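# Two robots carry tube rack through door to desk

## Task

Move the tube rack from the counter, through the door that swings shut by itself, and set it on the desk, standing upright with each tube seated all the way down in its hole. At the finish the door must be closed, the grippers must have released the rack and the robots must be backed away. The task fails if the rack or any tube reaches the floor, or if either robot topples or is left leaning. One robot or both may be used.

## Robot and tools

Robots: two identical Hello Robot Stretch 4 units, named r1 and r2. Each has an omni-wheel base, a mast with a lift, a telescoping arm that extends straight forward, a wrist with yaw, pitch and roll joints, and a two-finger gripper with springy steel fingers. Each robot is about 1.6 m tall, and its base rim stays within 0.23 m of the base origin. Each carries four cameras: r1_head_camera, r1_head_left_camera, r1_head_right_camera and r1_wrist_camera, and the matching r2_ names.

Frames: the base frame sits on the floor under the base centre, with x forward, y left and z up. hand_pose is the point between the open fingertips (link pinch), given in that frame. With all wrist joints at zero its axes line up with the base's, but the printed value can be a little off. The odometry frame is where the base frame was when the scene began. base_odometry counts wheel turns only, so slipping shows up as travel. Heading is positive to the left, from -3.142 to 3.142. Each robot reports only in its own frames. To judge where one robot is relative to the other, use images, lidar_m or wrist_depth_mm.

execute_actions: takes actions, a list holding one action or none. An empty list just returns state and images. The action is an object keyed "r1" and/or "r2". Under each key you can give "base", "joints" or both, with optional "pace" and "contact_limits". Or give "end_of_arm": "enable_torque" by itself, which re-powers wrist or gripper motors that have cut out. All motions in one action begin together. The optional "cameras" argument lists camera names, or "all". If omitted or null, all cameras are returned; [] returns none.
- base: exactly one relative move from where the base currently is. translate_m drives straight, forward positive, -2 to 2 m. strafe_m slides sideways, left positive, -2 to 2 m. rotate_rad spins in place, counter-clockwise (left) positive, -3.2 to 3.2 rad.
- joints: absolute targets by name. lift_m 0 to 1.2 m. arm_m 0 to 0.55 m of extension. wrist_yaw_rad -1.134 to 4.276: 0 points forward, positive turns left, 3.14 is folded back, and above 3.4 the arm may block it. wrist_pitch_rad -1.117 to 4.259: 0 is level, 1.57 points down. wrist_roll_rad -1.117 to 4.259: positive turns clockwise as seen from behind the gripper. gripper_m -0.038 to 0.141 is the fingertip gap in metres; below 0 the tips press together. A target outside a joint's range is clipped, and the result reports it. Any other bad value or unknown key rejects the whole call.
- pace: "slow", "default", "fast" or "max". The base runs at 0.1, 0.3, 0.4 or 0.6 m/s and turns at 1, 2, 3 or 4 rad/s. With the lift above 0.2 these speeds are reduced, to 0.3 m/s and 1 rad/s at full height.
- contact_limits: {"arm_m": 0 to 0.75} sets how much push the arm may meet before it stops. The default is 0.5.
One action may last at most 15 s. Any robot, base or joint you omit may still be driving toward an earlier target.

wait: seconds, 0 to 10. Sends no new commands, then returns state and images. zoom_image: camera plus region [x0, y0, x1, y1] in image pixels, measured from the top-left corner, at most 504x504. It works only on cameras with a full image in the latest result. read_manual: returns licence texts only. finished_scene: scene number. It ends the scene for good and reports success, so call it only once the goal is met and stable. If a result reports a stop, the remaining execute_actions, wait and finished_scene calls in that reply are skipped.

Result lines: base_status and joint_status give how each motion of the last accepted action ended. "done" means reached; for the base it only means the wheels turned the commanded amount. "off_target" means it stopped short and may still be pushing. "contact_stop_at_<key>" means it hit something; the lift, arm or wheels then go slack, and a slack lift can sink under a load. "limit_stop_at_<name>" covers own_body (self-collision, likely with the gripper tilted up and rolled) and tilt (leaning over 6 degrees, which slackens lift, arm and wheels). "torque_fault" means a wrist or gripper motor went limp until enable_torque is sent. on_its_own lists things not commanded by this call; its "held at" is a target, not a position. motor_effort is percent of maximum, with the peak in brackets; both are noisy and offset. For wheel_0, wheel_1 and wheel_2, positive turns the base right. turned_by_wheels and turned_by_imu differing by more than about 0.1 rad points to a collision or slip. base_tilt gives forward/right lean in degrees, with a fixed offset of up to about 1.5. lidar_m is 12 ranges in 30-degree sectors, the first straight ahead and going counter-clockwise. "-" means nothing seen, or closer than 0.25 m. The lidar sees from about 0.15 m up to robot height, misses glass and thin legs, and sees the other robot. wrist_depth_mm is a 7x7 grid of depths, 100 to 2000 mm.

Gripping: command a gap smaller than the object. Squeezing harder pulls the object toward the wrist, and a firm grip changes the gripper's effort. Neither the reading nor "done" proves you are holding anything. If the fingertips snag on a surface, raise the lift. To unfold at the start, send lift_m 0.4 together with wrist_yaw_rad 0.

Avoid: robots pressing or bumping each other. Once the bases touch, any further drive is a hard press, and nothing reports the contact. Two robots given the same command may travel differently, by up to about 3 cm per metre, which strains a jointly carried load and can tip a robot. Do not turn or drive holding over 1 kg with arm_m above 0.2, especially at fast paces. Avoid steady high pulls, loads over about 2 kg in a level gripper, drops, slams and hard pushes. Small disturbances may nudge loose objects. Shorter total motion time is better.

Each tool is called after "Call:" by a JSON object that holds its "fn" and its "kwargs", one argument or row to a line.

## Session

Call:
{"fn": "execute_actions", "kwargs": {
  "actions": []
}}

Scene clock: 0.00 s.
r1.base_odometry: x=+0.000 y=+0.000 heading=+0.000 (m, m, rad; r1's odometry frame)
r1.turned_by_wheels: +0.000 (rad since the last result)
r1.turned_by_imu: +0.000 (rad since the last result)
r1.base_tilt: forward=-0.1 right=+0.6 (deg)
r1.lidar_m: 1.07 1.22 1.87 1.87 2.13 3.57 1.49 2.53 2.12 2.12 1.29 1.05
r1.base_status: not commanded
r1.joint_positions: lift_m=+0.212 arm_m=+0.000 wrist_yaw_rad=+3.121 wrist_pitch_rad=+0.002 wrist_roll_rad=-0.013 gripper_m=+0.057
r1.joint_status: not commanded
r1.motor_effort: lift_m=+21 arm_m=+0 wrist_yaw_rad=+4 wrist_pitch_rad=-8 wrist_roll_rad=+0 gripper_m=-2 wheel_0=+0 wheel_1=+0 wheel_2=+0 (%)
r1.hand_pose: x=-0.1153 y=+0.0935 z=+0.3899 quat_wxyz=(+0.010, -0.001, -0.007, +1.000) (m; r1's base frame)
r1.wrist_depth_mm: - 140 1661 - - - - / - 121 161 - - - - / - 127 172 - - - - / 138 144 1708 - - - - / 1863 - - 1756 1921 - - / 239 1336 199 1308 198 1182 1160 / 233 917 960 - 931 866 866
r2.base_odometry: x=+0.000 y=+0.000 heading=+0.000 (m, m, rad; r2's odometry frame)
r2.turned_by_wheels: +0.000 (rad since the last result)
r2.turned_by_imu: +0.000 (rad since the last result)
r2.base_tilt: forward=+0.0 right=+0.4 (deg)
r2.lidar_m: 2.30 2.48 1.26 1.22 1.29 1.70 1.66 1.85 2.59 1.47 1.51 2.37
r2.base_status: not commanded
r2.joint_positions: lift_m=+0.289 arm_m=-0.001 wrist_yaw_rad=+3.197 wrist_pitch_rad=+0.010 wrist_roll_rad=+0.006 gripper_m=+0.057
r2.joint_status: not commanded
r2.motor_effort: lift_m=+17 arm_m=-1 wrist_yaw_rad=-3 wrist_pitch_rad=-7 wrist_roll_rad=-1 gripper_m=-1 wheel_0=+0 wheel_1=+0 wheel_2=+0 (%)
r2.hand_pose: x=-0.1235 y=+0.0713 z=+0.4649 quat_wxyz=(-0.028, -0.005, +0.003, +1.000) (m; r2's base frame)
r2.wrist_depth_mm: - 132 133 1708 1661 1618 1576 / - 112 133 1708 1708 1618 1618 / - 116 139 1708 1708 1661 1661 / 137 135 260 1756 1708 1661 1661 / 215 1983 1863 1756 1708 1661 1661 / 224 1576 198 1537 199 1499 1464 / 222 1025 1098 107 1060 976 1025
pictures: r1_head_camera, r1_head_left_camera, r1_head_right_camera, r1_wrist_camera, r2_head_camera, r2_head_left_camera, r2_head_right_camera, r2_wrist_camera
Images, in order (width x height): r1_head_camera 420x560, r1_head_left_camera 420x672, r1_head_right_camera 420x672, r1_wrist_camera 616x392, r2_head_camera 420x560, r2_head_left_camera 420x672, r2_head_right_camera 420x672, r2_wrist_camera 616x392.

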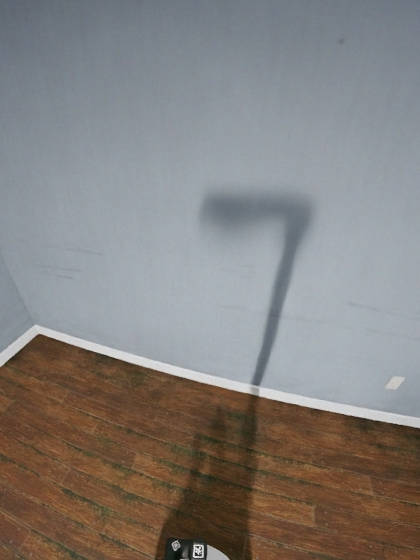

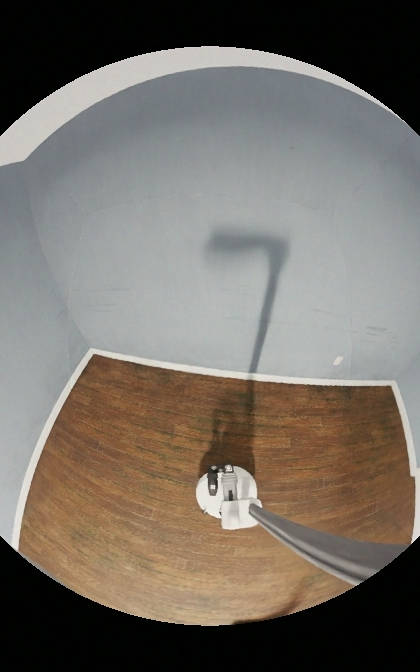

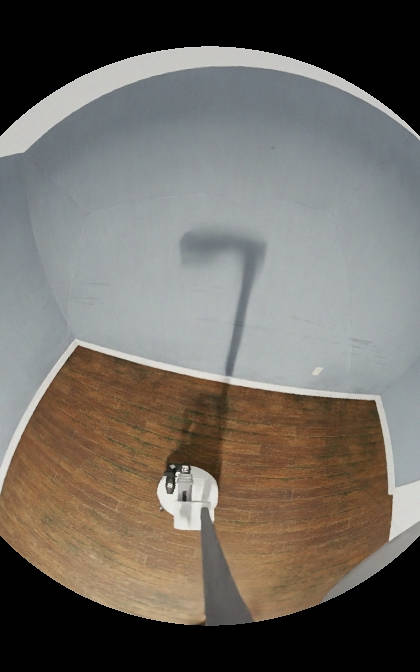

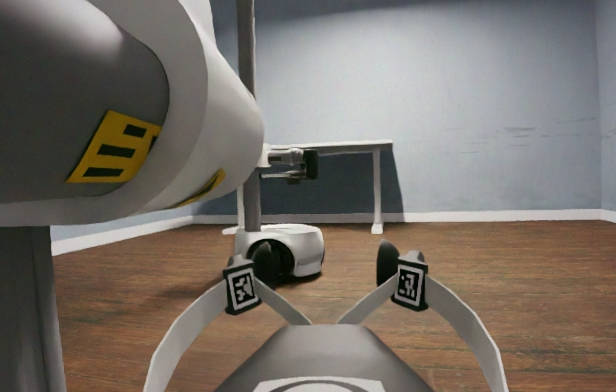

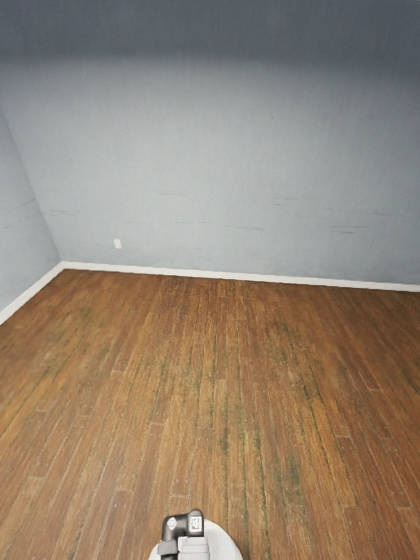

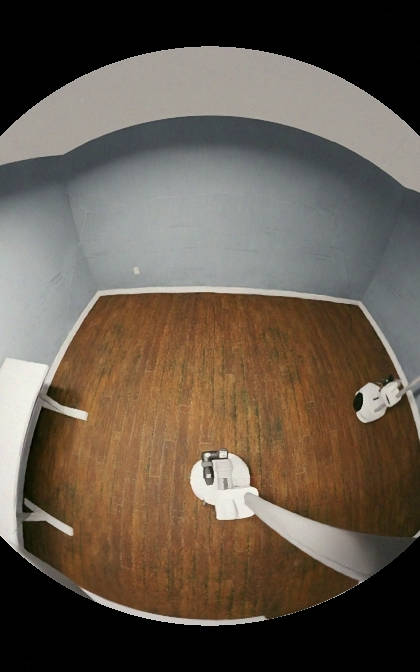

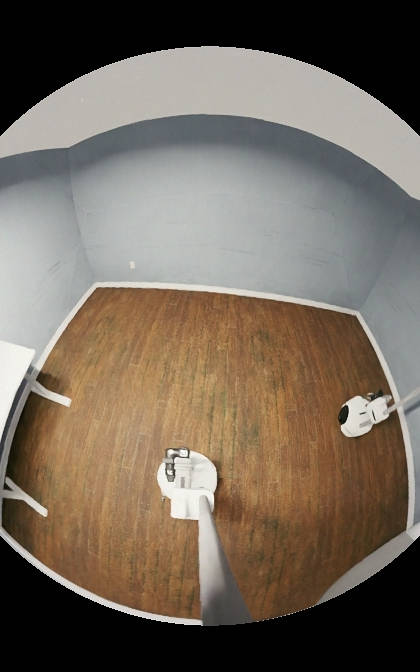

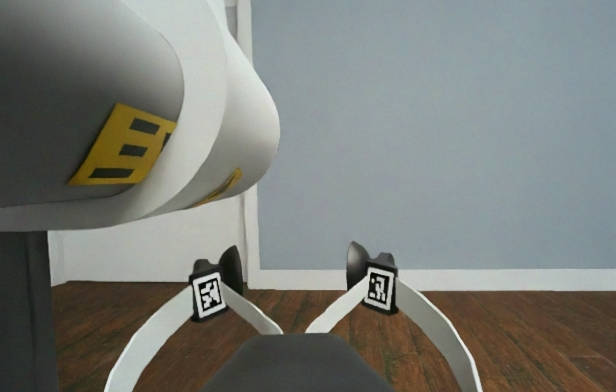

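Call:
{"fn": "execute_actions", "kwargs": {
  "actions": [
    {"r1":{"base":{"rotate_rad":2.6},"joints":{"lift_m":0.4,"wrist_yaw_rad":0}},"r2":{"base":{"rotate_rad":2.3},"joints":{"lift_m":0.4,"wrist_yaw_rad":0}}}
  ],
  "cameras": ["r1_head_camera","r1_head_left_camera","r2_head_camera","r2_head_left_camera","r2_head_right_camera"]
}}

Scene clock: 3.70 s.
r1.base_odometry: x=+0.000 y=+0.000 heading=+2.600 (m, m, rad; r1's odometry frame)
r1.turned_by_wheels: +2.600 (rad since the last result)
r1.turned_by_imu: +2.575 (rad since the last result)
r1.base_tilt: forward=-0.1 right=+0.6 (deg)
r1.lidar_m: 3.39 1.47 2.59 2.13 2.13 1.32 1.08 1.07 1.20 1.88 1.86 2.11
r1.base_status: done
r1.joint_positions: lift_m=+0.400 arm_m=+0.000 wrist_yaw_rad=+0.001 wrist_pitch_rad=+0.002 wrist_roll_rad=-0.013 gripper_m=+0.057
r1.joint_status: all done
r1.motor_effort: lift_m=+24(26) arm_m=+0(0) wrist_yaw_rad=+4(4) wrist_pitch_rad=-7(8) wrist_roll_rad=+1(0) gripper_m=-3(3) wheel_0=+0(8) wheel_1=+0(8) wheel_2=+0(9) (%)
r1.hand_pose: x=+0.4599 y=-0.0872 z=+0.5775 quat_wxyz=(+1.000, -0.007, +0.001, +0.000) (m; r1's base frame)
r1.wrist_depth_mm: - - - - - - 1756 / - - - - - - 1756 / 1229 - - - - - 1808 / 1229 - - - - - 1756 / - - - - - - 1808 / 1229 1863 199 1808 198 1618 1618 / 1160 1281 1336 - 1308 1182 1160
r2.base_odometry: x=+0.000 y=+0.000 heading=+2.300 (m, m, rad; r2's odometry frame)
r2.turned_by_wheels: +2.300 (rad since the last result)
r2.turned_by_imu: +2.356 (rad since the last result)
r2.base_tilt: forward=-0.2 right=+0.4 (deg)
r2.lidar_m: 1.45 1.64 1.66 2.07 2.72 1.37 2.66 2.31 2.31 2.28 1.23 1.21
r2.base_status: done
r2.joint_positions: lift_m=+0.400 arm_m=-0.001 wrist_yaw_rad=+0.001 wrist_pitch_rad=+0.010 wrist_roll_rad=+0.006 gripper_m=+0.057
r2.joint_status: all done
r2.motor_effort: lift_m=+21(23) arm_m=-1(1) wrist_yaw_rad=-2(8) wrist_pitch_rad=-7(8) wrist_roll_rad=+0(1) gripper_m=-2(4) wheel_0=-2(7) wheel_1=-2(9) wheel_2=+0(10) (%)
r2.hand_pose: x=+0.4579 y=-0.0873 z=+0.5752 quat_wxyz=(+1.000, +0.003, +0.005, +0.000) (m; r2's base frame)
r2.wrist_depth_mm: 1281 1464 1756 - - 1708 1499 / 1281 1464 1756 - - 1708 1499 / 1281 1499 1756 - - 1661 1118 / 1308 1499 1756 - - 1756 1537 / 1281 1499 1708 - 1499 1756 1537 / 1308 1464 198 1808 199 1708 1537 / 1255 1229 1281 107 1281 1182 1229
pictures: r1_head_camera, r1_head_left_camera, r2_head_camera, r2_head_left_camera, r2_head_right_camera
Images, in order (width x height): r1_head_camera 420x560, r1_head_left_camera 420x672, r2_head_camera 420x560, r2_head_left_camera 420x672, r2_head_right_camera 420x672.

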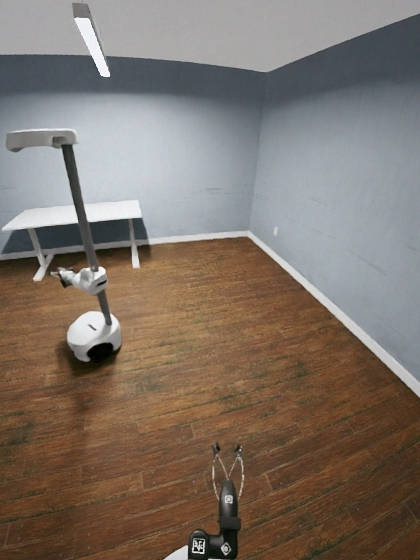

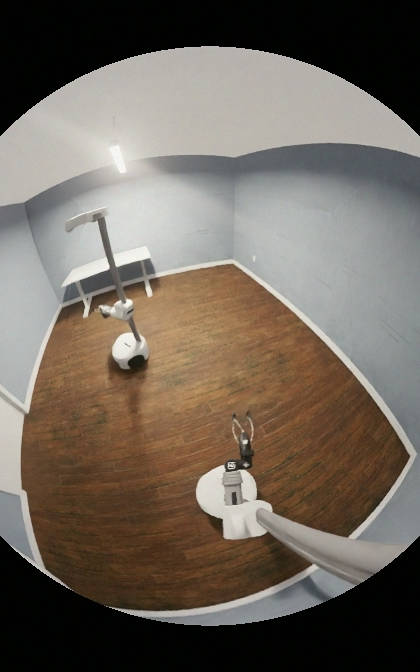

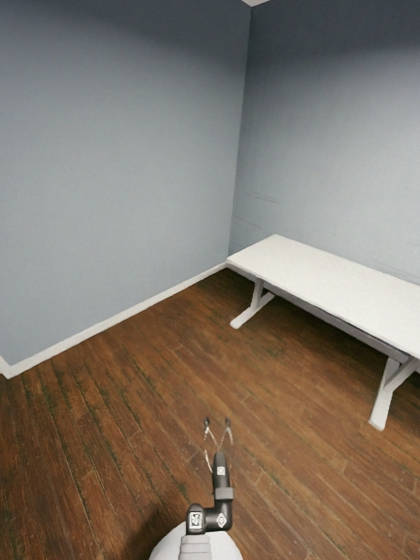

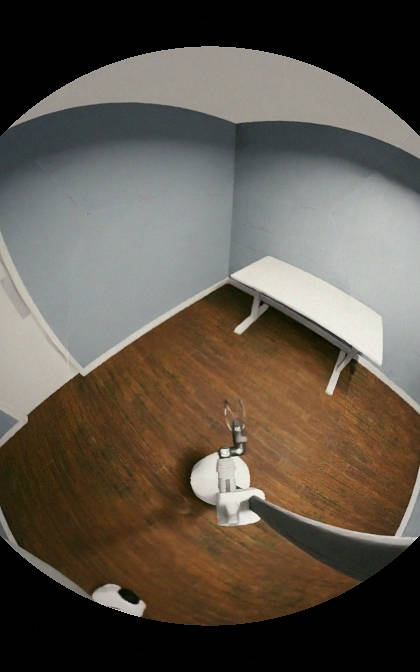

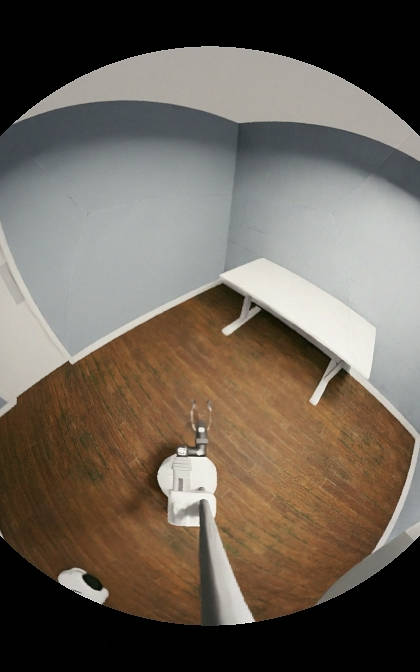

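Call:
{"fn": "execute_actions", "kwargs": {
  "actions": [
    {"r1":{"base":{"rotate_rad":0.8}},"r2":{"base":{"rotate_rad":1.1}}}
  ],
  "cameras": ["r1_head_camera","r2_head_camera","r2_head_left_camera"]
}}

Scene clock: 6.40 s.
r1.base_odometry: x=+0.000 y=+0.000 heading=-2.884 (m, m, rad; r1's odometry frame)
r1.turned_by_wheels: +0.800 (rad since the last result)
r1.turned_by_imu: +0.791 (rad since the last result)
r1.base_tilt: forward=-0.2 right=+0.7 (deg)
r1.lidar_m: 1.48 2.31 2.11 1.64 1.16 1.08 1.12 1.46 1.87 1.93 2.53 1.52
r1.base_status: done
r1.joint_positions: lift_m=+0.400 arm_m=+0.000 wrist_yaw_rad=+0.000 wrist_pitch_rad=+0.002 wrist_roll_rad=-0.013 gripper_m=+0.057
r1.joint_status: not commanded
r1.motor_effort: lift_m=+24(24) arm_m=+0(0) wrist_yaw_rad=+4(2) wrist_pitch_rad=-10(8) wrist_roll_rad=+0(1) gripper_m=-3(3) wheel_0=-1(7) wheel_1=-2(7) wheel_2=-1(7) (%)
r1.hand_pose: x=+0.4599 y=-0.0873 z=+0.5775 quat_wxyz=(+1.000, -0.007, +0.001, +0.000) (m; r1's base frame)
r1.wrist_depth_mm: 1921 - - - - - - / 1863 - - - - - - / 1921 - - - - - - / 1863 - - - - - - / 1921 - - - - - - / 1921 1863 199 1661 198 1708 1618 / 1308 1281 1336 - 1229 1182 1182
r2.base_odometry: x=+0.000 y=+0.000 heading=-2.884 (m, m, rad; r2's odometry frame)
r2.turned_by_wheels: +1.099 (rad since the last result)
r2.turned_by_imu: +1.127 (rad since the last result)
r2.base_tilt: forward=-0.2 right=+0.4 (deg)
r2.lidar_m: 1.65 2.15 2.68 1.20 2.57 2.33 2.34 2.24 1.21 1.23 1.51 1.62
r2.base_status: done
r2.joint_positions: lift_m=+0.400 arm_m=-0.001 wrist_yaw_rad=+0.000 wrist_pitch_rad=+0.010 wrist_roll_rad=+0.006 gripper_m=+0.057
r2.joint_status: not commanded
r2.motor_effort: lift_m=+20(21) arm_m=-1(1) wrist_yaw_rad=-2(3) wrist_pitch_rad=-7(7) wrist_roll_rad=-1(0) gripper_m=-5(5) wheel_0=-3(4) wheel_1=-4(9) wheel_2=-2(7) (%)
r2.hand_pose: x=+0.4579 y=-0.0874 z=+0.5752 quat_wxyz=(+1.000, +0.003, +0.005, +0.000) (m; r2's base frame)
r2.wrist_depth_mm: 1921 1756 1618 1537 1336 1255 1182 / 1921 1808 1661 1537 1366 1255 1205 / 1921 1808 1708 1537 1397 1281 1205 / - 1808 1708 1576 1397 1281 1205 / - 1863 1661 1618 1397 1308 1229 / 1921 1808 198 1618 199 1308 1229 / 1308 1229 1308 107 1281 1160 1205
pictures: r1_head_camera, r2_head_camera, r2_head_left_camera
Images, in order (width x height): r1_head_camera 420x560, r2_head_camera 420x560, r2_head_left_camera 420x672.

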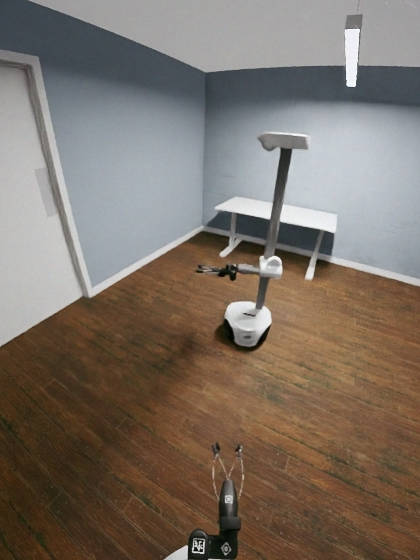

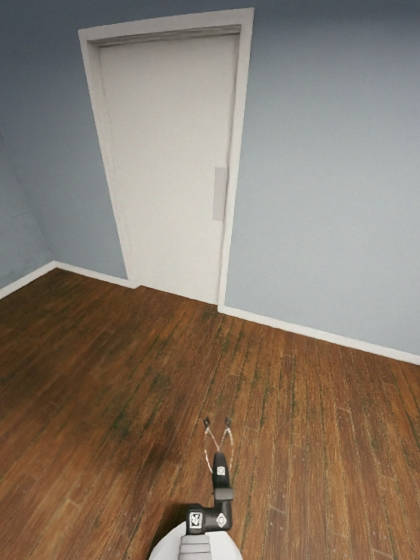

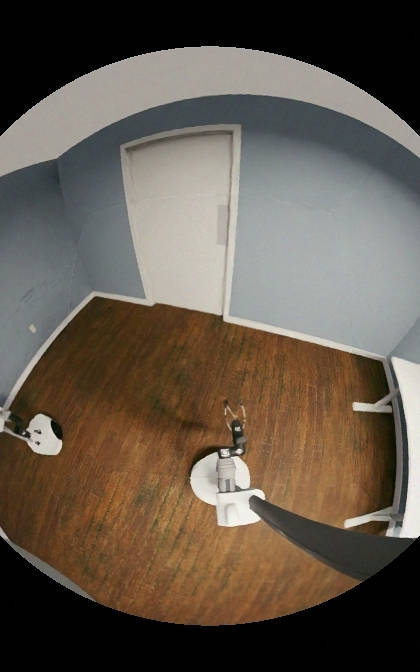

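Call:
{"fn": "execute_actions", "kwargs": {
  "actions": [
    {"r2":{"base":{"rotate_rad":-0.36},"joints":{"wrist_yaw_rad":3.14,"lift_m":0.3}}}
  ],
  "cameras": []
}}

Call:
{"fn": "execute_actions", "kwargs": {
  "actions": [
    {"r2":{"base":{"translate_m":0.9},"joints":{"lift_m":0.2}}}
  ],
  "cameras": []
}}

Call:
{"fn": "execute_actions", "kwargs": {
  "actions": [
    {"r2":{"base":{"strafe_m":0.85}}}
  ],
  "cameras": ["r2_head_camera","r2_head_left_camera","r1_head_camera"]
}}

Scene clock: 15.27 s.
r1.base_odometry: x=+0.000 y=+0.000 heading=-2.884 (m, m, rad; r1's odometry frame)
r1.turned_by_wheels: +0.000 (rad since the last result)
r1.turned_by_imu: -0.002 (rad since the last result)
r1.base_tilt: forward=-0.1 right=+0.6 (deg)
r1.lidar_m: 1.47 2.34 2.10 1.67 1.13 1.07 1.12 1.44 1.87 1.92 2.53 1.52
r1.base_status: not commanded
r1.joint_positions: lift_m=+0.400 arm_m=+0.000 wrist_yaw_rad=+0.000 wrist_pitch_rad=+0.002 wrist_roll_rad=-0.013 gripper_m=+0.057
r1.joint_status: not commanded
r1.motor_effort: lift_m=+24(24) arm_m=+0(0) wrist_yaw_rad=+2(3) wrist_pitch_rad=-9(7) wrist_roll_rad=-1(0) gripper_m=-6(4) wheel_0=-1(1) wheel_1=-3(2) wheel_2=-1(1) (%)
r1.hand_pose: x=+0.4599 y=-0.0873 z=+0.5775 quat_wxyz=(+1.000, -0.007, +0.001, +0.000) (m; r1's base frame)
r1.wrist_depth_mm: 1921 - - - - - - / 1921 - - - - - - / 1921 - - - - - - / 1983 - - - 1397 - - / 1921 - - - 1576 - - / 1863 1863 198 1661 198 1708 1618 / 1336 1281 1336 - 1255 1205 1182
r2.base_odometry: x=+0.000 y=+0.000 heading=+3.040 (m, m, rad; r2's odometry frame)
r2.turned_by_wheels: -0.359 (rad since the last result)
r2.turned_by_imu: -0.366 (rad since the last result)
r2.base_tilt: forward=-0.3 right=+0.3 (deg)
r2.lidar_m: 1.63 1.79 2.33 1.49 1.24 2.44 2.32 2.39 1.28 1.20 1.26 1.70
r2.base_status: done
r2.joint_positions: lift_m=+0.300 arm_m=-0.001 wrist_yaw_rad=+3.139 wrist_pitch_rad=+0.010 wrist_roll_rad=+0.006 gripper_m=+0.057
r2.joint_status: all done
r2.motor_effort: lift_m=+13(18) arm_m=-1(1) wrist_yaw_rad=+1(7) wrist_pitch_rad=-7(7) wrist_roll_rad=-1(0) gripper_m=-3(5) wheel_0=+3(7) wheel_1=+3(8) wheel_2=+2(10) (%)
r2.hand_pose: x=-0.1189 y=+0.0881 z=+0.4758 quat_wxyz=(+0.001, -0.005, +0.003, +1.000) (m; r2's base frame)
r2.wrist_depth_mm: - 134 - - - - - / - 121 179 - - - - / - 133 187 - - - - / 136 137 - - - - - / - - - - - - - / 1499 1618 198 1537 199 1499 1464 / 1060 1060 1118 107 1078 1008 1042
pictures: none
No camera images: the call's "cameras" was empty. Leave "cameras" out to get every camera's image.

Scene clock: 19.73 s.
r1.base_odometry: x=+0.000 y=+0.000 heading=-2.884 (m, m, rad; r1's odometry frame)
r1.turned_by_wheels: +0.000 (rad since the last result)
r1.turned_by_imu: -0.002 (rad since the last result)
r1.base_tilt: forward=-0.2 right=+0.6 (deg)
r1.lidar_m: 1.91 1.93 2.11 1.66 1.14 1.07 1.13 1.45 1.87 1.92 2.52 2.87
r1.base_status: not commanded
r1.joint_positions: lift_m=+0.400 arm_m=+0.000 wrist_yaw_rad=+0.000 wrist_pitch_rad=+0.002 wrist_roll_rad=-0.013 gripper_m=+0.057
r1.joint_status: not commanded
r1.motor_effort: lift_m=+24(24) arm_m=+0(0) wrist_yaw_rad=+2(4) wrist_pitch_rad=-9(7) wrist_roll_rad=+1(0) gripper_m=-4(5) wheel_0=-1(1) wheel_1=-2(2) wheel_2=-1(1) (%)
r1.hand_pose: x=+0.4599 y=-0.0873 z=+0.5775 quat_wxyz=(+1.000, -0.007, +0.001, +0.000) (m; r1's base frame)
r1.wrist_depth_mm: 1921 - - - - - - / 1921 - - - - - - / 1921 - - - - - - / 1983 - - - - - - / 1921 - 1921 - - - - / 1863 1863 199 1756 198 1708 1708 / 1308 1281 1308 - 1308 1182 1182
r2.base_odometry: x=-0.895 y=+0.091 heading=+3.040 (m, m, rad; r2's odometry frame)
r2.turned_by_wheels: +0.000 (rad since the last result)
r2.turned_by_imu: -0.001 (rad since the last result)
r2.base_tilt: forward=-0.3 right=+0.4 (deg)
r2.lidar_m: 0.72 0.73 1.18 2.70 1.83 1.74 3.27 1.78 1.26 1.19 1.07 0.78
r2.base_status: done
r2.joint_positions: lift_m=+0.200 arm_m=-0.001 wrist_yaw_rad=+3.140 wrist_pitch_rad=+0.010 wrist_roll_rad=+0.006 gripper_m=+0.057
r2.joint_status: all done
r2.motor_effort: lift_m=+14(13) arm_m=-1(1) wrist_yaw_rad=+0(3) wrist_pitch_rad=-8(7) wrist_roll_rad=+0(0) gripper_m=-3(8) wheel_0=+1(1) wheel_1=+2(7) wheel_2=+2(9) (%)
r2.hand_pose: x=-0.1189 y=+0.0880 z=+0.3758 quat_wxyz=(+0.001, -0.005, +0.003, +1.000) (m; r2's base frame)
r2.wrist_depth_mm: - 134 - - - - - / - 121 179 - - - - / - 133 187 - - - - / 136 137 - - - - - / - - - - - - - / 1229 1336 198 1255 200 1205 1182 / 878 854 904 107 878 809 854
pictures: none
No camera images: the call's "cameras" was empty. Leave "cameras" out to get every camera's image.

Scene clock: 23.90 s.
r1.base_odometry: x=+0.000 y=+0.000 heading=-2.884 (m, m, rad; r1's odometry frame)
r1.turned_by_wheels: +0.000 (rad since the last result)
r1.turned_by_imu: -0.002 (rad since the last result)
r1.base_tilt: forward=-0.1 right=+0.6 (deg)
r1.lidar_m: 2.91 1.34 2.12 1.66 1.14 1.06 1.11 1.47 1.87 1.92 2.52 2.86
r1.base_status: not commanded
r1.joint_positions: lift_m=+0.400 arm_m=+0.000 wrist_yaw_rad=+0.000 wrist_pitch_rad=+0.002 wrist_roll_rad=-0.013 gripper_m=+0.057
r1.joint_status: not commanded
r1.motor_effort: lift_m=+24(24) arm_m=+0(0) wrist_yaw_rad=+2(3) wrist_pitch_rad=-8(8) wrist_roll_rad=+0(0) gripper_m=-2(5) wheel_0=-1(1) wheel_1=-2(2) wheel_2=-2(1) (%)
r1.hand_pose: x=+0.4599 y=-0.0873 z=+0.5775 quat_wxyz=(+1.000, -0.007, +0.001, +0.000) (m; r1's base frame)
r1.wrist_depth_mm: 1808 - - - - - - / 1863 - - - - - - / 1863 - - - - - - / 1138 - - - - - - / 1118 - - - - - - / 1138 1921 200 1756 198 1661 1576 / 1008 1205 1336 - 1336 1182 1182
r2.base_odometry: x=-0.981 y=-0.754 heading=+3.040 (m, m, rad; r2's odometry frame)
r2.turned_by_wheels: +0.000 (rad since the last result)
r2.turned_by_imu: +0.002 (rad since the last result)
r2.base_tilt: forward=-0.2 right=+0.2 (deg)
r2.lidar_m: 0.80 0.84 1.07 1.85 1.92 1.26 3.27 3.36 2.16 2.04 1.09 0.84
r2.base_status: done
r2.joint_positions: lift_m=+0.200 arm_m=-0.001 wrist_yaw_rad=+3.140 wrist_pitch_rad=+0.010 wrist_roll_rad=+0.006 gripper_m=+0.057
r2.joint_status: not commanded
r2.motor_effort: lift_m=+14(14) arm_m=-1(1) wrist_yaw_rad=+1(1) wrist_pitch_rad=-7(7) wrist_roll_rad=-1(1) gripper_m=-6(4) wheel_0=+1(6) wheel_1=+2(11) wheel_2=+1(3) (%)
r2.hand_pose: x=-0.1189 y=+0.0880 z=+0.3757 quat_wxyz=(+0.001, -0.005, +0.003, +1.000) (m; r2's base frame)
r2.wrist_depth_mm: - 134 - - - - - / - 121 179 - - 1576 - / - 133 187 - - - - / 137 138 - - - - - / - - - - 1863 1308 1863 / 1255 1336 198 1281 199 1229 1205 / 866 866 917 107 878 820 854
pictures: r1_head_camera, r2_head_camera, r2_head_left_camera
Images, in order (width x height): r1_head_camera 420x560, r2_head_camera 420x560, r2_head_left_camera 420x672.

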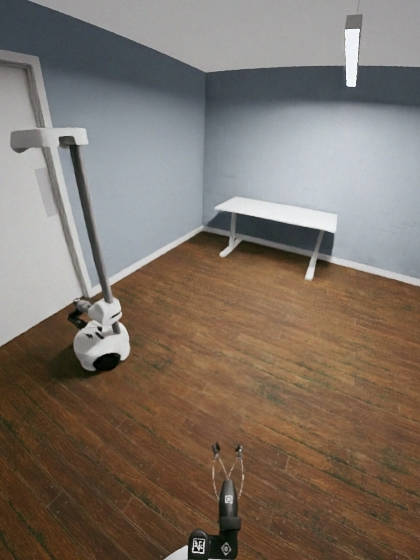

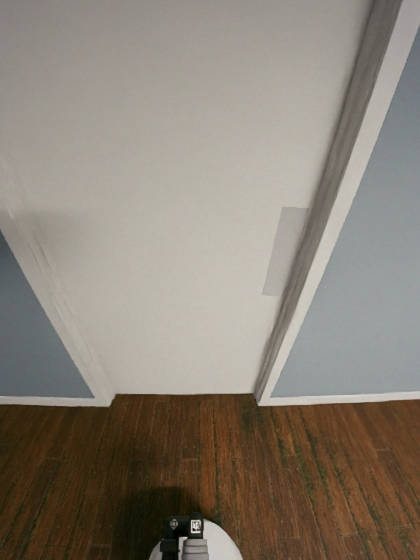

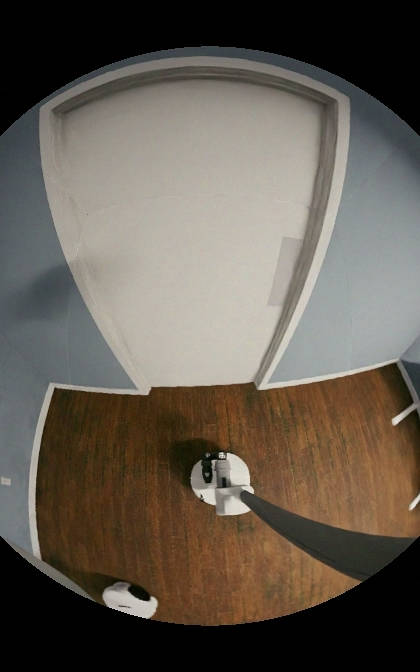

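Call:
{"fn": "execute_actions", "kwargs": {
  "actions": [
    {"r2":{"base":{"strafe_m":0.1}}}
  ],
  "cameras": []
}}

Call:
{"fn": "execute_actions", "kwargs": {
  "actions": [
    {"r2":{"base":{"translate_m":0.55}}}
  ],
  "cameras": []
}}

Call:
{"fn": "execute_actions", "kwargs": {
  "actions": [
    {"r2":{"base":{"translate_m":0.4},"pace":"slow"}}
  ],
  "cameras": ["r2_head_camera","r2_head_left_camera"]
}}

Scene clock: 27.57 s.
r1.base_odometry: x=+0.000 y=+0.000 heading=-2.884 (m, m, rad; r1's odometry frame)
r1.turned_by_wheels: +0.000 (rad since the last result)
r1.turned_by_imu: -0.001 (rad since the last result)
r1.base_tilt: forward=-0.2 right=+0.6 (deg)
r1.lidar_m: 2.93 1.31 2.10 1.66 1.12 1.08 1.12 1.44 1.87 1.91 2.54 2.87
r1.base_status: not commanded
r1.joint_positions: lift_m=+0.400 arm_m=+0.000 wrist_yaw_rad=+0.000 wrist_pitch_rad=+0.002 wrist_roll_rad=-0.013 gripper_m=+0.057
r1.joint_status: not commanded
r1.motor_effort: lift_m=+24(24) arm_m=+0(0) wrist_yaw_rad=+3(3) wrist_pitch_rad=-10(10) wrist_roll_rad=-1(1) gripper_m=-2(5) wheel_0=-1(1) wheel_1=-2(2) wheel_2=-2(1) (%)
r1.hand_pose: x=+0.4599 y=-0.0873 z=+0.5775 quat_wxyz=(+1.000, -0.007, +0.001, +0.000) (m; r1's base frame)
r1.wrist_depth_mm: 1863 - - - - - - / 1863 - - - - - - / 1863 - - - - - - / 1921 - - - - - - / 1921 - - - - - - / 1576 1863 199 1808 198 1708 1618 / 1078 1281 1308 - 1308 1205 1182
r2.base_odometry: x=-0.991 y=-0.854 heading=+3.040 (m, m, rad; r2's odometry frame)
r2.turned_by_wheels: +0.000 (rad since the last result)
r2.turned_by_imu: +0.002 (rad since the last result)
r2.base_tilt: forward=-0.2 right=+0.3 (deg)
r2.lidar_m: 0.81 0.85 1.08 1.75 1.84 1.28 1.30 3.36 2.27 2.14 1.09 0.85
r2.base_status: done
r2.joint_positions: lift_m=+0.200 arm_m=-0.001 wrist_yaw_rad=+3.140 wrist_pitch_rad=+0.010 wrist_roll_rad=+0.006 gripper_m=+0.057
r2.joint_status: not commanded
r2.motor_effort: lift_m=+14(14) arm_m=-1(1) wrist_yaw_rad=+2(0) wrist_pitch_rad=-8(7) wrist_roll_rad=-1(1) gripper_m=+0(1) wheel_0=-1(6) wheel_1=+3(11) wheel_2=+0(0) (%)
r2.hand_pose: x=-0.1189 y=+0.0880 z=+0.3757 quat_wxyz=(+0.001, -0.005, +0.003, +1.000) (m; r2's base frame)
r2.wrist_depth_mm: - 134 - - - - - / - 121 178 - - - - / - 133 186 - - - - / 136 137 - - - - - / - - - - 1430 1281 - / 1229 1308 198 1255 199 1205 1182 / 866 866 917 107 878 820 854
pictures: none
No camera images: the call's "cameras" was empty. Leave "cameras" out to get every camera's image.

Scene clock: 30.87 s.
r1.base_odometry: x=+0.000 y=+0.000 heading=-2.884 (m, m, rad; r1's odometry frame)
r1.turned_by_wheels: +0.000 (rad since the last result)
r1.turned_by_imu: -0.001 (rad since the last result)
r1.base_tilt: forward=-0.2 right=+0.6 (deg)
r1.lidar_m: 2.92 1.81 1.84 1.65 1.15 1.06 1.12 1.44 1.87 1.91 2.51 2.87
r1.base_status: not commanded
r1.joint_positions: lift_m=+0.400 arm_m=+0.000 wrist_yaw_rad=+0.000 wrist_pitch_rad=+0.002 wrist_roll_rad=-0.013 gripper_m=+0.057
r1.joint_status: not commanded
r1.motor_effort: lift_m=+24(24) arm_m=+0(0) wrist_yaw_rad=+3(3) wrist_pitch_rad=-8(7) wrist_roll_rad=-1(1) gripper_m=-2(4) wheel_0=-1(1) wheel_1=-2(2) wheel_2=-2(1) (%)
r1.hand_pose: x=+0.4599 y=-0.0873 z=+0.5775 quat_wxyz=(+1.000, -0.007, +0.001, +0.000) (m; r1's base frame)
r1.wrist_depth_mm: 1863 - - - - - - / 1921 - - - - - - / 1863 - - - - - - / 1921 - - - - - - / 1921 - - - - - - / 1921 1863 199 1808 198 1661 1661 / 1308 1255 1281 - 1281 1205 1182
r2.base_odometry: x=-1.539 y=-0.798 heading=+3.041 (m, m, rad; r2's odometry frame)
r2.turned_by_wheels: +0.000 (rad since the last result)
r2.turned_by_imu: +0.000 (rad since the last result)
r2.base_tilt: forward=-0.3 right=+0.3 (deg)
r2.lidar_m: 0.26 0.28 0.41 0.87 1.84 1.83 1.75 3.94 2.23 0.88 0.40 0.27
r2.base_status: done
r2.joint_positions: lift_m=+0.200 arm_m=-0.001 wrist_yaw_rad=+3.140 wrist_pitch_rad=+0.010 wrist_roll_rad=+0.006 gripper_m=+0.057
r2.joint_status: not commanded
r2.motor_effort: lift_m=+14(14) arm_m=-1(1) wrist_yaw_rad=+0(1) wrist_pitch_rad=-7(7) wrist_roll_rad=+0(1) gripper_m=-3(3) wheel_0=+1(8) wheel_1=+3(6) wheel_2=+1(10) (%)
r2.hand_pose: x=-0.1189 y=+0.0880 z=+0.3757 quat_wxyz=(+0.001, -0.005, +0.003, +1.000) (m; r2's base frame)
r2.wrist_depth_mm: - 134 - - - - - / - 121 179 - - - - / - 133 187 - - - - / 136 137 - - - - - / - - - - 1808 - - / 1229 1336 198 1281 199 1205 1182 / 878 866 904 107 878 809 842
pictures: none
No camera images: the call's "cameras" was empty. Leave "cameras" out to get every camera's image.

Scene clock: 34.17 s.
r1.base_odometry: x=+0.000 y=+0.000 heading=-2.884 (m, m, rad; r1's odometry frame)
r1.turned_by_wheels: +0.000 (rad since the last result)
r1.turned_by_imu: -0.001 (rad since the last result)
r1.base_tilt: forward=-0.2 right=+0.6 (deg)
r1.lidar_m: 2.92 1.88 1.90 1.65 1.14 1.07 1.12 1.44 1.87 1.92 2.51 2.87
r1.base_status: not commanded
r1.joint_positions: lift_m=+0.400 arm_m=+0.000 wrist_yaw_rad=+0.000 wrist_pitch_rad=+0.002 wrist_roll_rad=-0.013 gripper_m=+0.057
r1.joint_status: not commanded
r1.motor_effort: lift_m=+24(24) arm_m=+0(0) wrist_yaw_rad=+3(2) wrist_pitch_rad=-8(8) wrist_roll_rad=+1(0) gripper_m=-2(4) wheel_0=-1(1) wheel_1=-2(2) wheel_2=-1(1) (%)
r1.hand_pose: x=+0.4599 y=-0.0873 z=+0.5775 quat_wxyz=(+1.000, -0.007, +0.001, +0.000) (m; r1's base frame)
r1.wrist_depth_mm: 1921 - - - - - - / 1921 - - - - - - / 1921 - - - - - - / 1921 - - - - - - / 1921 - - - - - - / 1863 1863 199 1808 198 1661 1661 / 1308 1281 1336 - 1308 1182 1182
r2.base_odometry: x=-1.648 y=-0.807 heading=+3.076 (m, m, rad; r2's odometry frame)
r2.turned_by_wheels: +0.035 (rad since the last result)
r2.turned_by_imu: +0.127 (rad since the last result)
r2.base_tilt: forward=-0.2 right=+0.4 (deg)
r2.lidar_m: - 0.25 0.35 0.97 1.85 1.90 1.85 2.92 2.24 0.53 0.25 0.25
r2.base_status: translate_m contact_stop (by the wheels' count: +0.109 of +0.400)
r2.joint_positions: lift_m=+0.200 arm_m=-0.001 wrist_yaw_rad=+3.140 wrist_pitch_rad=+0.010 wrist_roll_rad=+0.006 gripper_m=+0.057
r2.joint_status: not commanded
r2.on_its_own: the wheels are slack since a contact_stop
r2.motor_effort: lift_m=+17(17) arm_m=-1(1) wrist_yaw_rad=+0(1) wrist_pitch_rad=-7(8) wrist_roll_rad=-1(0) gripper_m=-6(7) wheel_0=+0(30) wheel_1=+0(26) wheel_2=+0(30) (%)
r2.hand_pose: x=-0.1189 y=+0.0879 z=+0.3755 quat_wxyz=(+0.001, -0.005, +0.003, +1.000) (m; r2's base frame)
r2.wrist_depth_mm: - 134 - - - - - / - 121 178 - - - - / - 133 186 - - - - / 136 137 - - - - - / - - - - 1863 1808 - / 1205 1336 198 1281 199 1205 1205 / 866 866 904 107 878 809 854
pictures: r2_head_camera, r2_head_left_camera
Images, in order (width x height): r2_head_camera 420x560, r2_head_left_camera 420x672.

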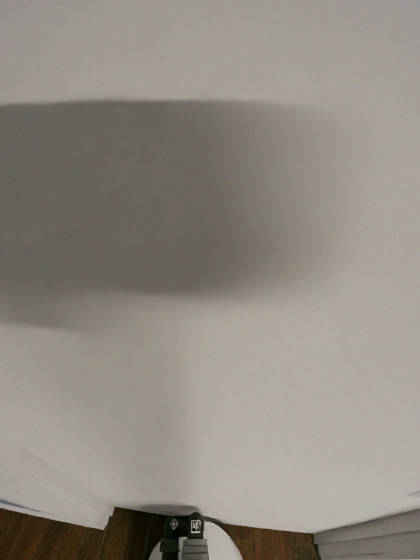

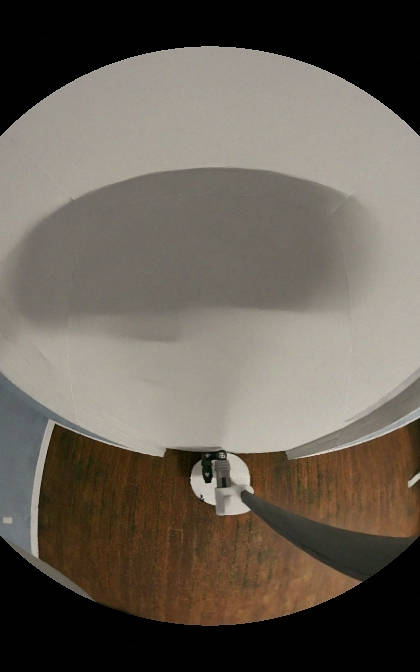

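Call:
{"fn": "execute_actions", "kwargs": {
  "actions": [
    {"r2":{"base":{"translate_m":-0.12}}}
  ],
  "cameras": []
}}

Call:
{"fn": "execute_actions", "kwargs": {
  "actions": [
    {"r2":{"base":{"rotate_rad":-0.127}}}
  ],
  "cameras": []
}}

Call:
{"fn": "execute_actions", "kwargs": {
  "actions": [
    {"r2":{"base":{"strafe_m":-0.06}}}
  ],
  "cameras": ["r2_head_left_camera","r2_head_right_camera"]
}}

Call:
{"fn": "execute_actions", "kwargs": {
  "actions": [
    {"r2":{"base":{"translate_m":0.5}}}
  ],
  "cameras": ["r2_head_left_camera","r2_head_right_camera"]
}}

Scene clock: 38.83 s.
r1.base_odometry: x=+0.000 y=+0.000 heading=-2.884 (m, m, rad; r1's odometry frame)
r1.turned_by_wheels: +0.000 (rad since the last result)
r1.turned_by_imu: -0.002 (rad since the last result)
r1.base_tilt: forward=-0.1 right=+0.7 (deg)
r1.lidar_m: 2.94 1.78 1.80 1.64 1.15 1.07 1.12 1.43 1.85 1.94 2.54 2.87
r1.base_status: not commanded
r1.joint_positions: lift_m=+0.400 arm_m=+0.000 wrist_yaw_rad=+0.000 wrist_pitch_rad=+0.002 wrist_roll_rad=-0.013 gripper_m=+0.057
r1.joint_status: not commanded
r1.motor_effort: lift_m=+24(24) arm_m=+0(0) wrist_yaw_rad=+2(3) wrist_pitch_rad=-10(9) wrist_roll_rad=-1(0) gripper_m=-3(3) wheel_0=-1(1) wheel_1=-2(2) wheel_2=-2(1) (%)
r1.hand_pose: x=+0.4599 y=-0.0873 z=+0.5775 quat_wxyz=(+1.000, -0.007, +0.001, +0.000) (m; r1's base frame)
r1.wrist_depth_mm: 1921 - - - - - - / 1921 - - - - - - / 1921 - - - - - - / 1863 - - - - - - / 1921 - - - - - - / 1863 1863 200 1808 198 1661 1618 / 1281 1281 1308 - 1308 1182 1205
r2.base_odometry: x=-1.528 y=-0.815 heading=+3.075 (m, m, rad; r2's odometry frame)
r2.turned_by_wheels: -0.001 (rad since the last result)
r2.turned_by_imu: +0.002 (rad since the last result)
r2.base_tilt: forward=-0.2 right=+0.3 (deg)
r2.lidar_m: 0.30 0.33 0.50 1.71 1.88 1.75 1.71 3.96 2.23 0.66 0.40 0.29
r2.base_status: done
r2.joint_positions: lift_m=+0.200 arm_m=-0.001 wrist_yaw_rad=+3.140 wrist_pitch_rad=+0.010 wrist_roll_rad=+0.006 gripper_m=+0.057
r2.joint_status: not commanded
r2.motor_effort: lift_m=+17(17) arm_m=-1(1) wrist_yaw_rad=-1(1) wrist_pitch_rad=-7(7) wrist_roll_rad=+0(0) gripper_m=-2(4) wheel_0=-3(2) wheel_1=-4(6) wheel_2=+0(10) (%)
r2.hand_pose: x=-0.1189 y=+0.0879 z=+0.3755 quat_wxyz=(+0.001, -0.005, +0.003, +1.000) (m; r2's base frame)
r2.wrist_depth_mm: - 134 - - - - - / - 121 178 - - - - / - 133 187 - - - - / 136 137 - - - - - / - - - - 1863 1708 - / 1229 1308 198 1255 199 1229 1182 / 866 866 917 107 878 809 854
pictures: none
No camera images: the call's "cameras" was empty. Leave "cameras" out to get every camera's image.

Scene clock: 39.63 s.
r1.base_odometry: x=+0.000 y=+0.000 heading=-2.884 (m, m, rad; r1's odometry frame)
r1.turned_by_wheels: +0.000 (rad since the last result)
r1.turned_by_imu: +0.000 (rad since the last result)
r1.base_tilt: forward=-0.2 right=+0.6 (deg)
r1.lidar_m: 2.94 1.76 1.79 1.65 1.15 1.07 1.12 1.44 1.86 1.93 2.53 2.86
r1.base_status: not commanded
r1.joint_positions: lift_m=+0.400 arm_m=+0.000 wrist_yaw_rad=+0.000 wrist_pitch_rad=+0.002 wrist_roll_rad=-0.013 gripper_m=+0.057
r1.joint_status: not commanded
r1.motor_effort: lift_m=+24(24) arm_m=+0(0) wrist_yaw_rad=+2(4) wrist_pitch_rad=-9(9) wrist_roll_rad=+1(1) gripper_m=-4(4) wheel_0=-1(1) wheel_1=-2(2) wheel_2=-1(2) (%)
r1.hand_pose: x=+0.4599 y=-0.0873 z=+0.5775 quat_wxyz=(+1.000, -0.007, +0.001, +0.000) (m; r1's base frame)
r1.wrist_depth_mm: 1921 - - - - - - / 1921 - - - - - - / 1983 - - - - - - / 1983 - - - - - - / 1921 - - - - - - / 1863 1921 199 1808 198 1708 1618 / 1308 1281 1281 - 1308 1182 1160
r2.base_odometry: x=-1.528 y=-0.815 heading=+2.949 (m, m, rad; r2's odometry frame)
r2.turned_by_wheels: -0.126 (rad since the last result)
r2.turned_by_imu: -0.129 (rad since the last result)
r2.base_tilt: forward=-0.3 right=+0.3 (deg)
r2.lidar_m: 0.28 0.30 0.45 0.99 1.82 1.78 1.75 3.90 2.27 0.99 0.43 0.31
r2.base_status: done
r2.joint_positions: lift_m=+0.200 arm_m=-0.001 wrist_yaw_rad=+3.140 wrist_pitch_rad=+0.010 wrist_roll_rad=+0.006 gripper_m=+0.057
r2.joint_status: not commanded
r2.motor_effort: lift_m=+17(17) arm_m=-1(1) wrist_yaw_rad=+0(0) wrist_pitch_rad=-8(8) wrist_roll_rad=+0(0) gripper_m=-4(4) wheel_0=+3(11) wheel_1=+5(7) wheel_2=+2(8) (%)
r2.hand_pose: x=-0.1189 y=+0.0879 z=+0.3755 quat_wxyz=(+0.001, -0.005, +0.003, +1.000) (m; r2's base frame)
r2.wrist_depth_mm: - 134 - - - - - / - 121 178 - - - - / - 133 186 - - - - / 136 137 - - - - - / - - - - 1808 - - / 1229 1308 198 1281 200 1205 1205 / 878 854 904 107 891 820 854
pictures: none
No camera images: the call's "cameras" was empty. Leave "cameras" out to get every camera's image.

Scene clock: 40.83 s.
r1.base_odometry: x=+0.000 y=+0.000 heading=-2.884 (m, m, rad; r1's odometry frame)
r1.turned_by_wheels: +0.000 (rad since the last result)
r1.turned_by_imu: +0.000 (rad since the last result)
r1.base_tilt: forward=-0.2 right=+0.6 (deg)
r1.lidar_m: 2.93 1.80 1.84 1.65 1.12 1.07 1.13 1.45 1.86 1.91 2.53 2.86
r1.base_status: not commanded
r1.joint_positions: lift_m=+0.400 arm_m=+0.000 wrist_yaw_rad=+0.000 wrist_pitch_rad=+0.002 wrist_roll_rad=-0.013 gripper_m=+0.057
r1.joint_status: not commanded
r1.motor_effort: lift_m=+24(24) arm_m=+0(0) wrist_yaw_rad=+3(2) wrist_pitch_rad=-8(11) wrist_roll_rad=-1(0) gripper_m=-4(5) wheel_0=-1(1) wheel_1=-2(2) wheel_2=-1(2) (%)
r1.hand_pose: x=+0.4599 y=-0.0873 z=+0.5775 quat_wxyz=(+1.000, -0.007, +0.001, +0.000) (m; r1's base frame)
r1.wrist_depth_mm: 1863 - - - - - - / 1921 - - - - - - / 1921 - - - - - - / 1921 - - - - - - / 1921 - - - - - - / 1863 1808 200 1808 198 1708 1661 / 1308 1281 1336 - 1308 1205 1182
r2.base_odometry: x=-1.517 y=-0.756 heading=+2.949 (m, m, rad; r2's odometry frame)
r2.turned_by_wheels: +0.000 (rad since the last result)
r2.turned_by_imu: +0.001 (rad since the last result)
r2.base_tilt: forward=-0.2 right=+0.4 (deg)
r2.lidar_m: 0.28 0.31 0.45 0.98 1.86 1.78 1.72 3.88 2.25 1.00 0.44 0.32
r2.base_status: done
r2.joint_positions: lift_m=+0.200 arm_m=-0.001 wrist_yaw_rad=+3.140 wrist_pitch_rad=+0.010 wrist_roll_rad=+0.006 gripper_m=+0.057
r2.joint_status: not commanded
r2.motor_effort: lift_m=+17(17) arm_m=-1(1) wrist_yaw_rad=+1(0) wrist_pitch_rad=-7(7) wrist_roll_rad=+0(1) gripper_m=-4(2) wheel_0=+2(11) wheel_1=+0(8) wheel_2=+1(1) (%)
r2.hand_pose: x=-0.1189 y=+0.0879 z=+0.3755 quat_wxyz=(+0.001, -0.005, +0.003, +1.000) (m; r2's base frame)
r2.wrist_depth_mm: - 134 - - - - - / - 121 178 - - - - / - 133 186 - - - - / 136 137 - - - - - / - - - - 1808 1808 - / 1229 1336 198 1281 199 1229 1205 / 866 854 904 107 878 820 854
pictures: r2_head_left_camera, r2_head_right_camera
Images, in order (width x height): r2_head_left_camera 420x672, r2_head_right_camera 420x672.

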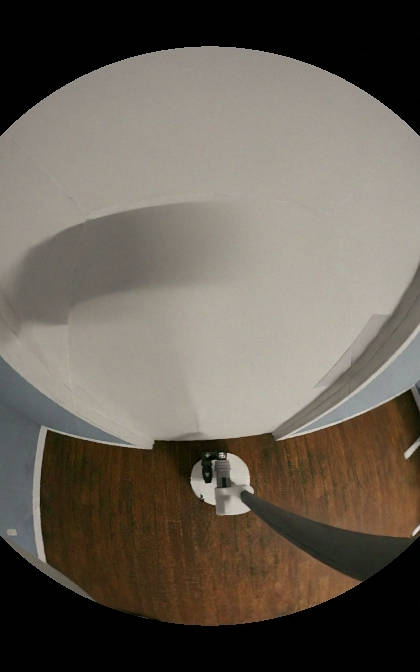

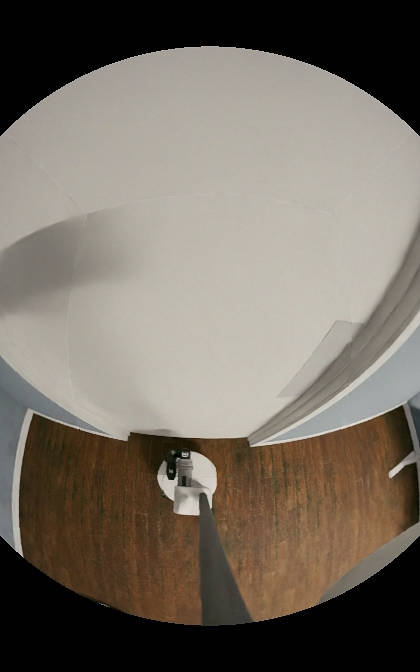

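Scene clock: 44.13 s.
r1.base_odometry: x=+0.000 y=+0.000 heading=-2.884 (m, m, rad; r1's odometry frame)
r1.turned_by_wheels: +0.000 (rad since the last result)
r1.turned_by_imu: -0.001 (rad since the last result)
r1.base_tilt: forward=-0.1 right=+0.6 (deg)
r1.lidar_m: 2.94 1.90 1.91 1.64 1.14 1.07 1.11 1.46 1.87 1.92 2.52 2.87
r1.base_status: not commanded
r1.joint_positions: lift_m=+0.400 arm_m=+0.000 wrist_yaw_rad=+0.000 wrist_pitch_rad=+0.002 wrist_roll_rad=-0.013 gripper_m=+0.057
r1.joint_status: not commanded
r1.motor_effort: lift_m=+24(24) arm_m=+0(0) wrist_yaw_rad=+3(2) wrist_pitch_rad=-8(8) wrist_roll_rad=+0(2) gripper_m=-5(4) wheel_0=-1(1) wheel_1=-2(3) wheel_2=-1(1) (%)
r1.hand_pose: x=+0.4599 y=-0.0873 z=+0.5775 quat_wxyz=(+1.000, -0.007, +0.001, +0.000) (m; r1's base frame)
r1.wrist_depth_mm: 1863 - - - - - - / 1863 - - - - - - / 1921 - - - - - - / 1983 - - - - - - / 1921 - - - - - - / 1863 1863 199 1808 198 1661 1618 / 1308 1281 1336 - 1255 1182 1182
r2.base_odometry: x=-1.665 y=-0.746 heading=+3.010 (m, m, rad; r2's odometry frame)
r2.turned_by_wheels: +0.061 (rad since the last result)
r2.turned_by_imu: +0.171 (rad since the last result)
r2.base_tilt: forward=-0.1 right=+0.3 (deg)
r2.lidar_m: - 0.25 0.36 1.38 1.95 1.87 3.89 2.69 2.23 0.47 0.25 0.25
r2.base_status: translate_m contact_stop (by the wheels' count: +0.149 of +0.500)
r2.joint_positions: lift_m=+0.200 arm_m=-0.001 wrist_yaw_rad=+3.140 wrist_pitch_rad=+0.010 wrist_roll_rad=+0.006 gripper_m=+0.057
r2.joint_status: not commanded
r2.on_its_own: the wheels are slack since a contact_stop
r2.motor_effort: lift_m=+17(19) arm_m=-2(2) wrist_yaw_rad=+1(5) wrist_pitch_rad=-8(9) wrist_roll_rad=+0(1) gripper_m=-6(4) wheel_0=+0(23) wheel_1=+0(30) wheel_2=+0(37) (%)
r2.hand_pose: x=-0.1187 y=+0.0878 z=+0.3754 quat_wxyz=(+0.001, -0.005, +0.003, +1.000) (m; r2's base frame)
r2.wrist_depth_mm: - 134 - - - - - / - 121 178 - - - - / - 133 186 - - - - / 137 138 - - - - - / - - - - - 1808 - / 1229 1308 198 1281 199 1229 1182 / 866 866 904 107 891 820 854
pictures: r2_head_left_camera, r2_head_right_camera
Images, in order (width x height): r2_head_left_camera 420x672, r2_head_right_camera 420x672.

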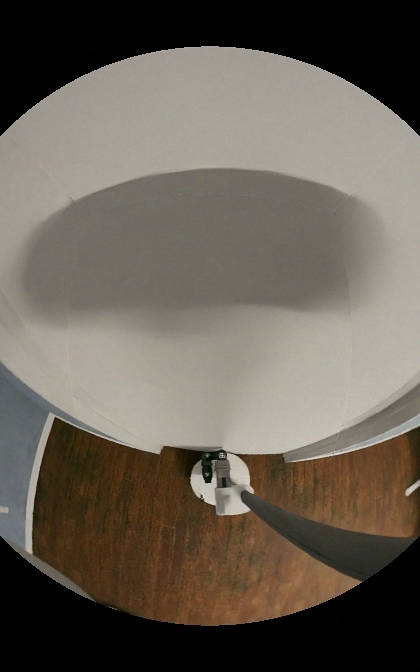

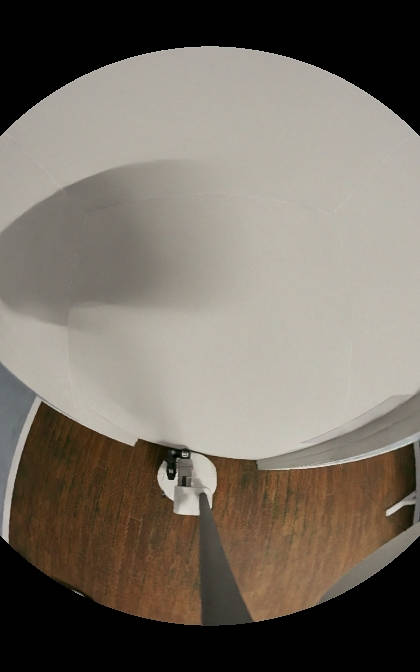

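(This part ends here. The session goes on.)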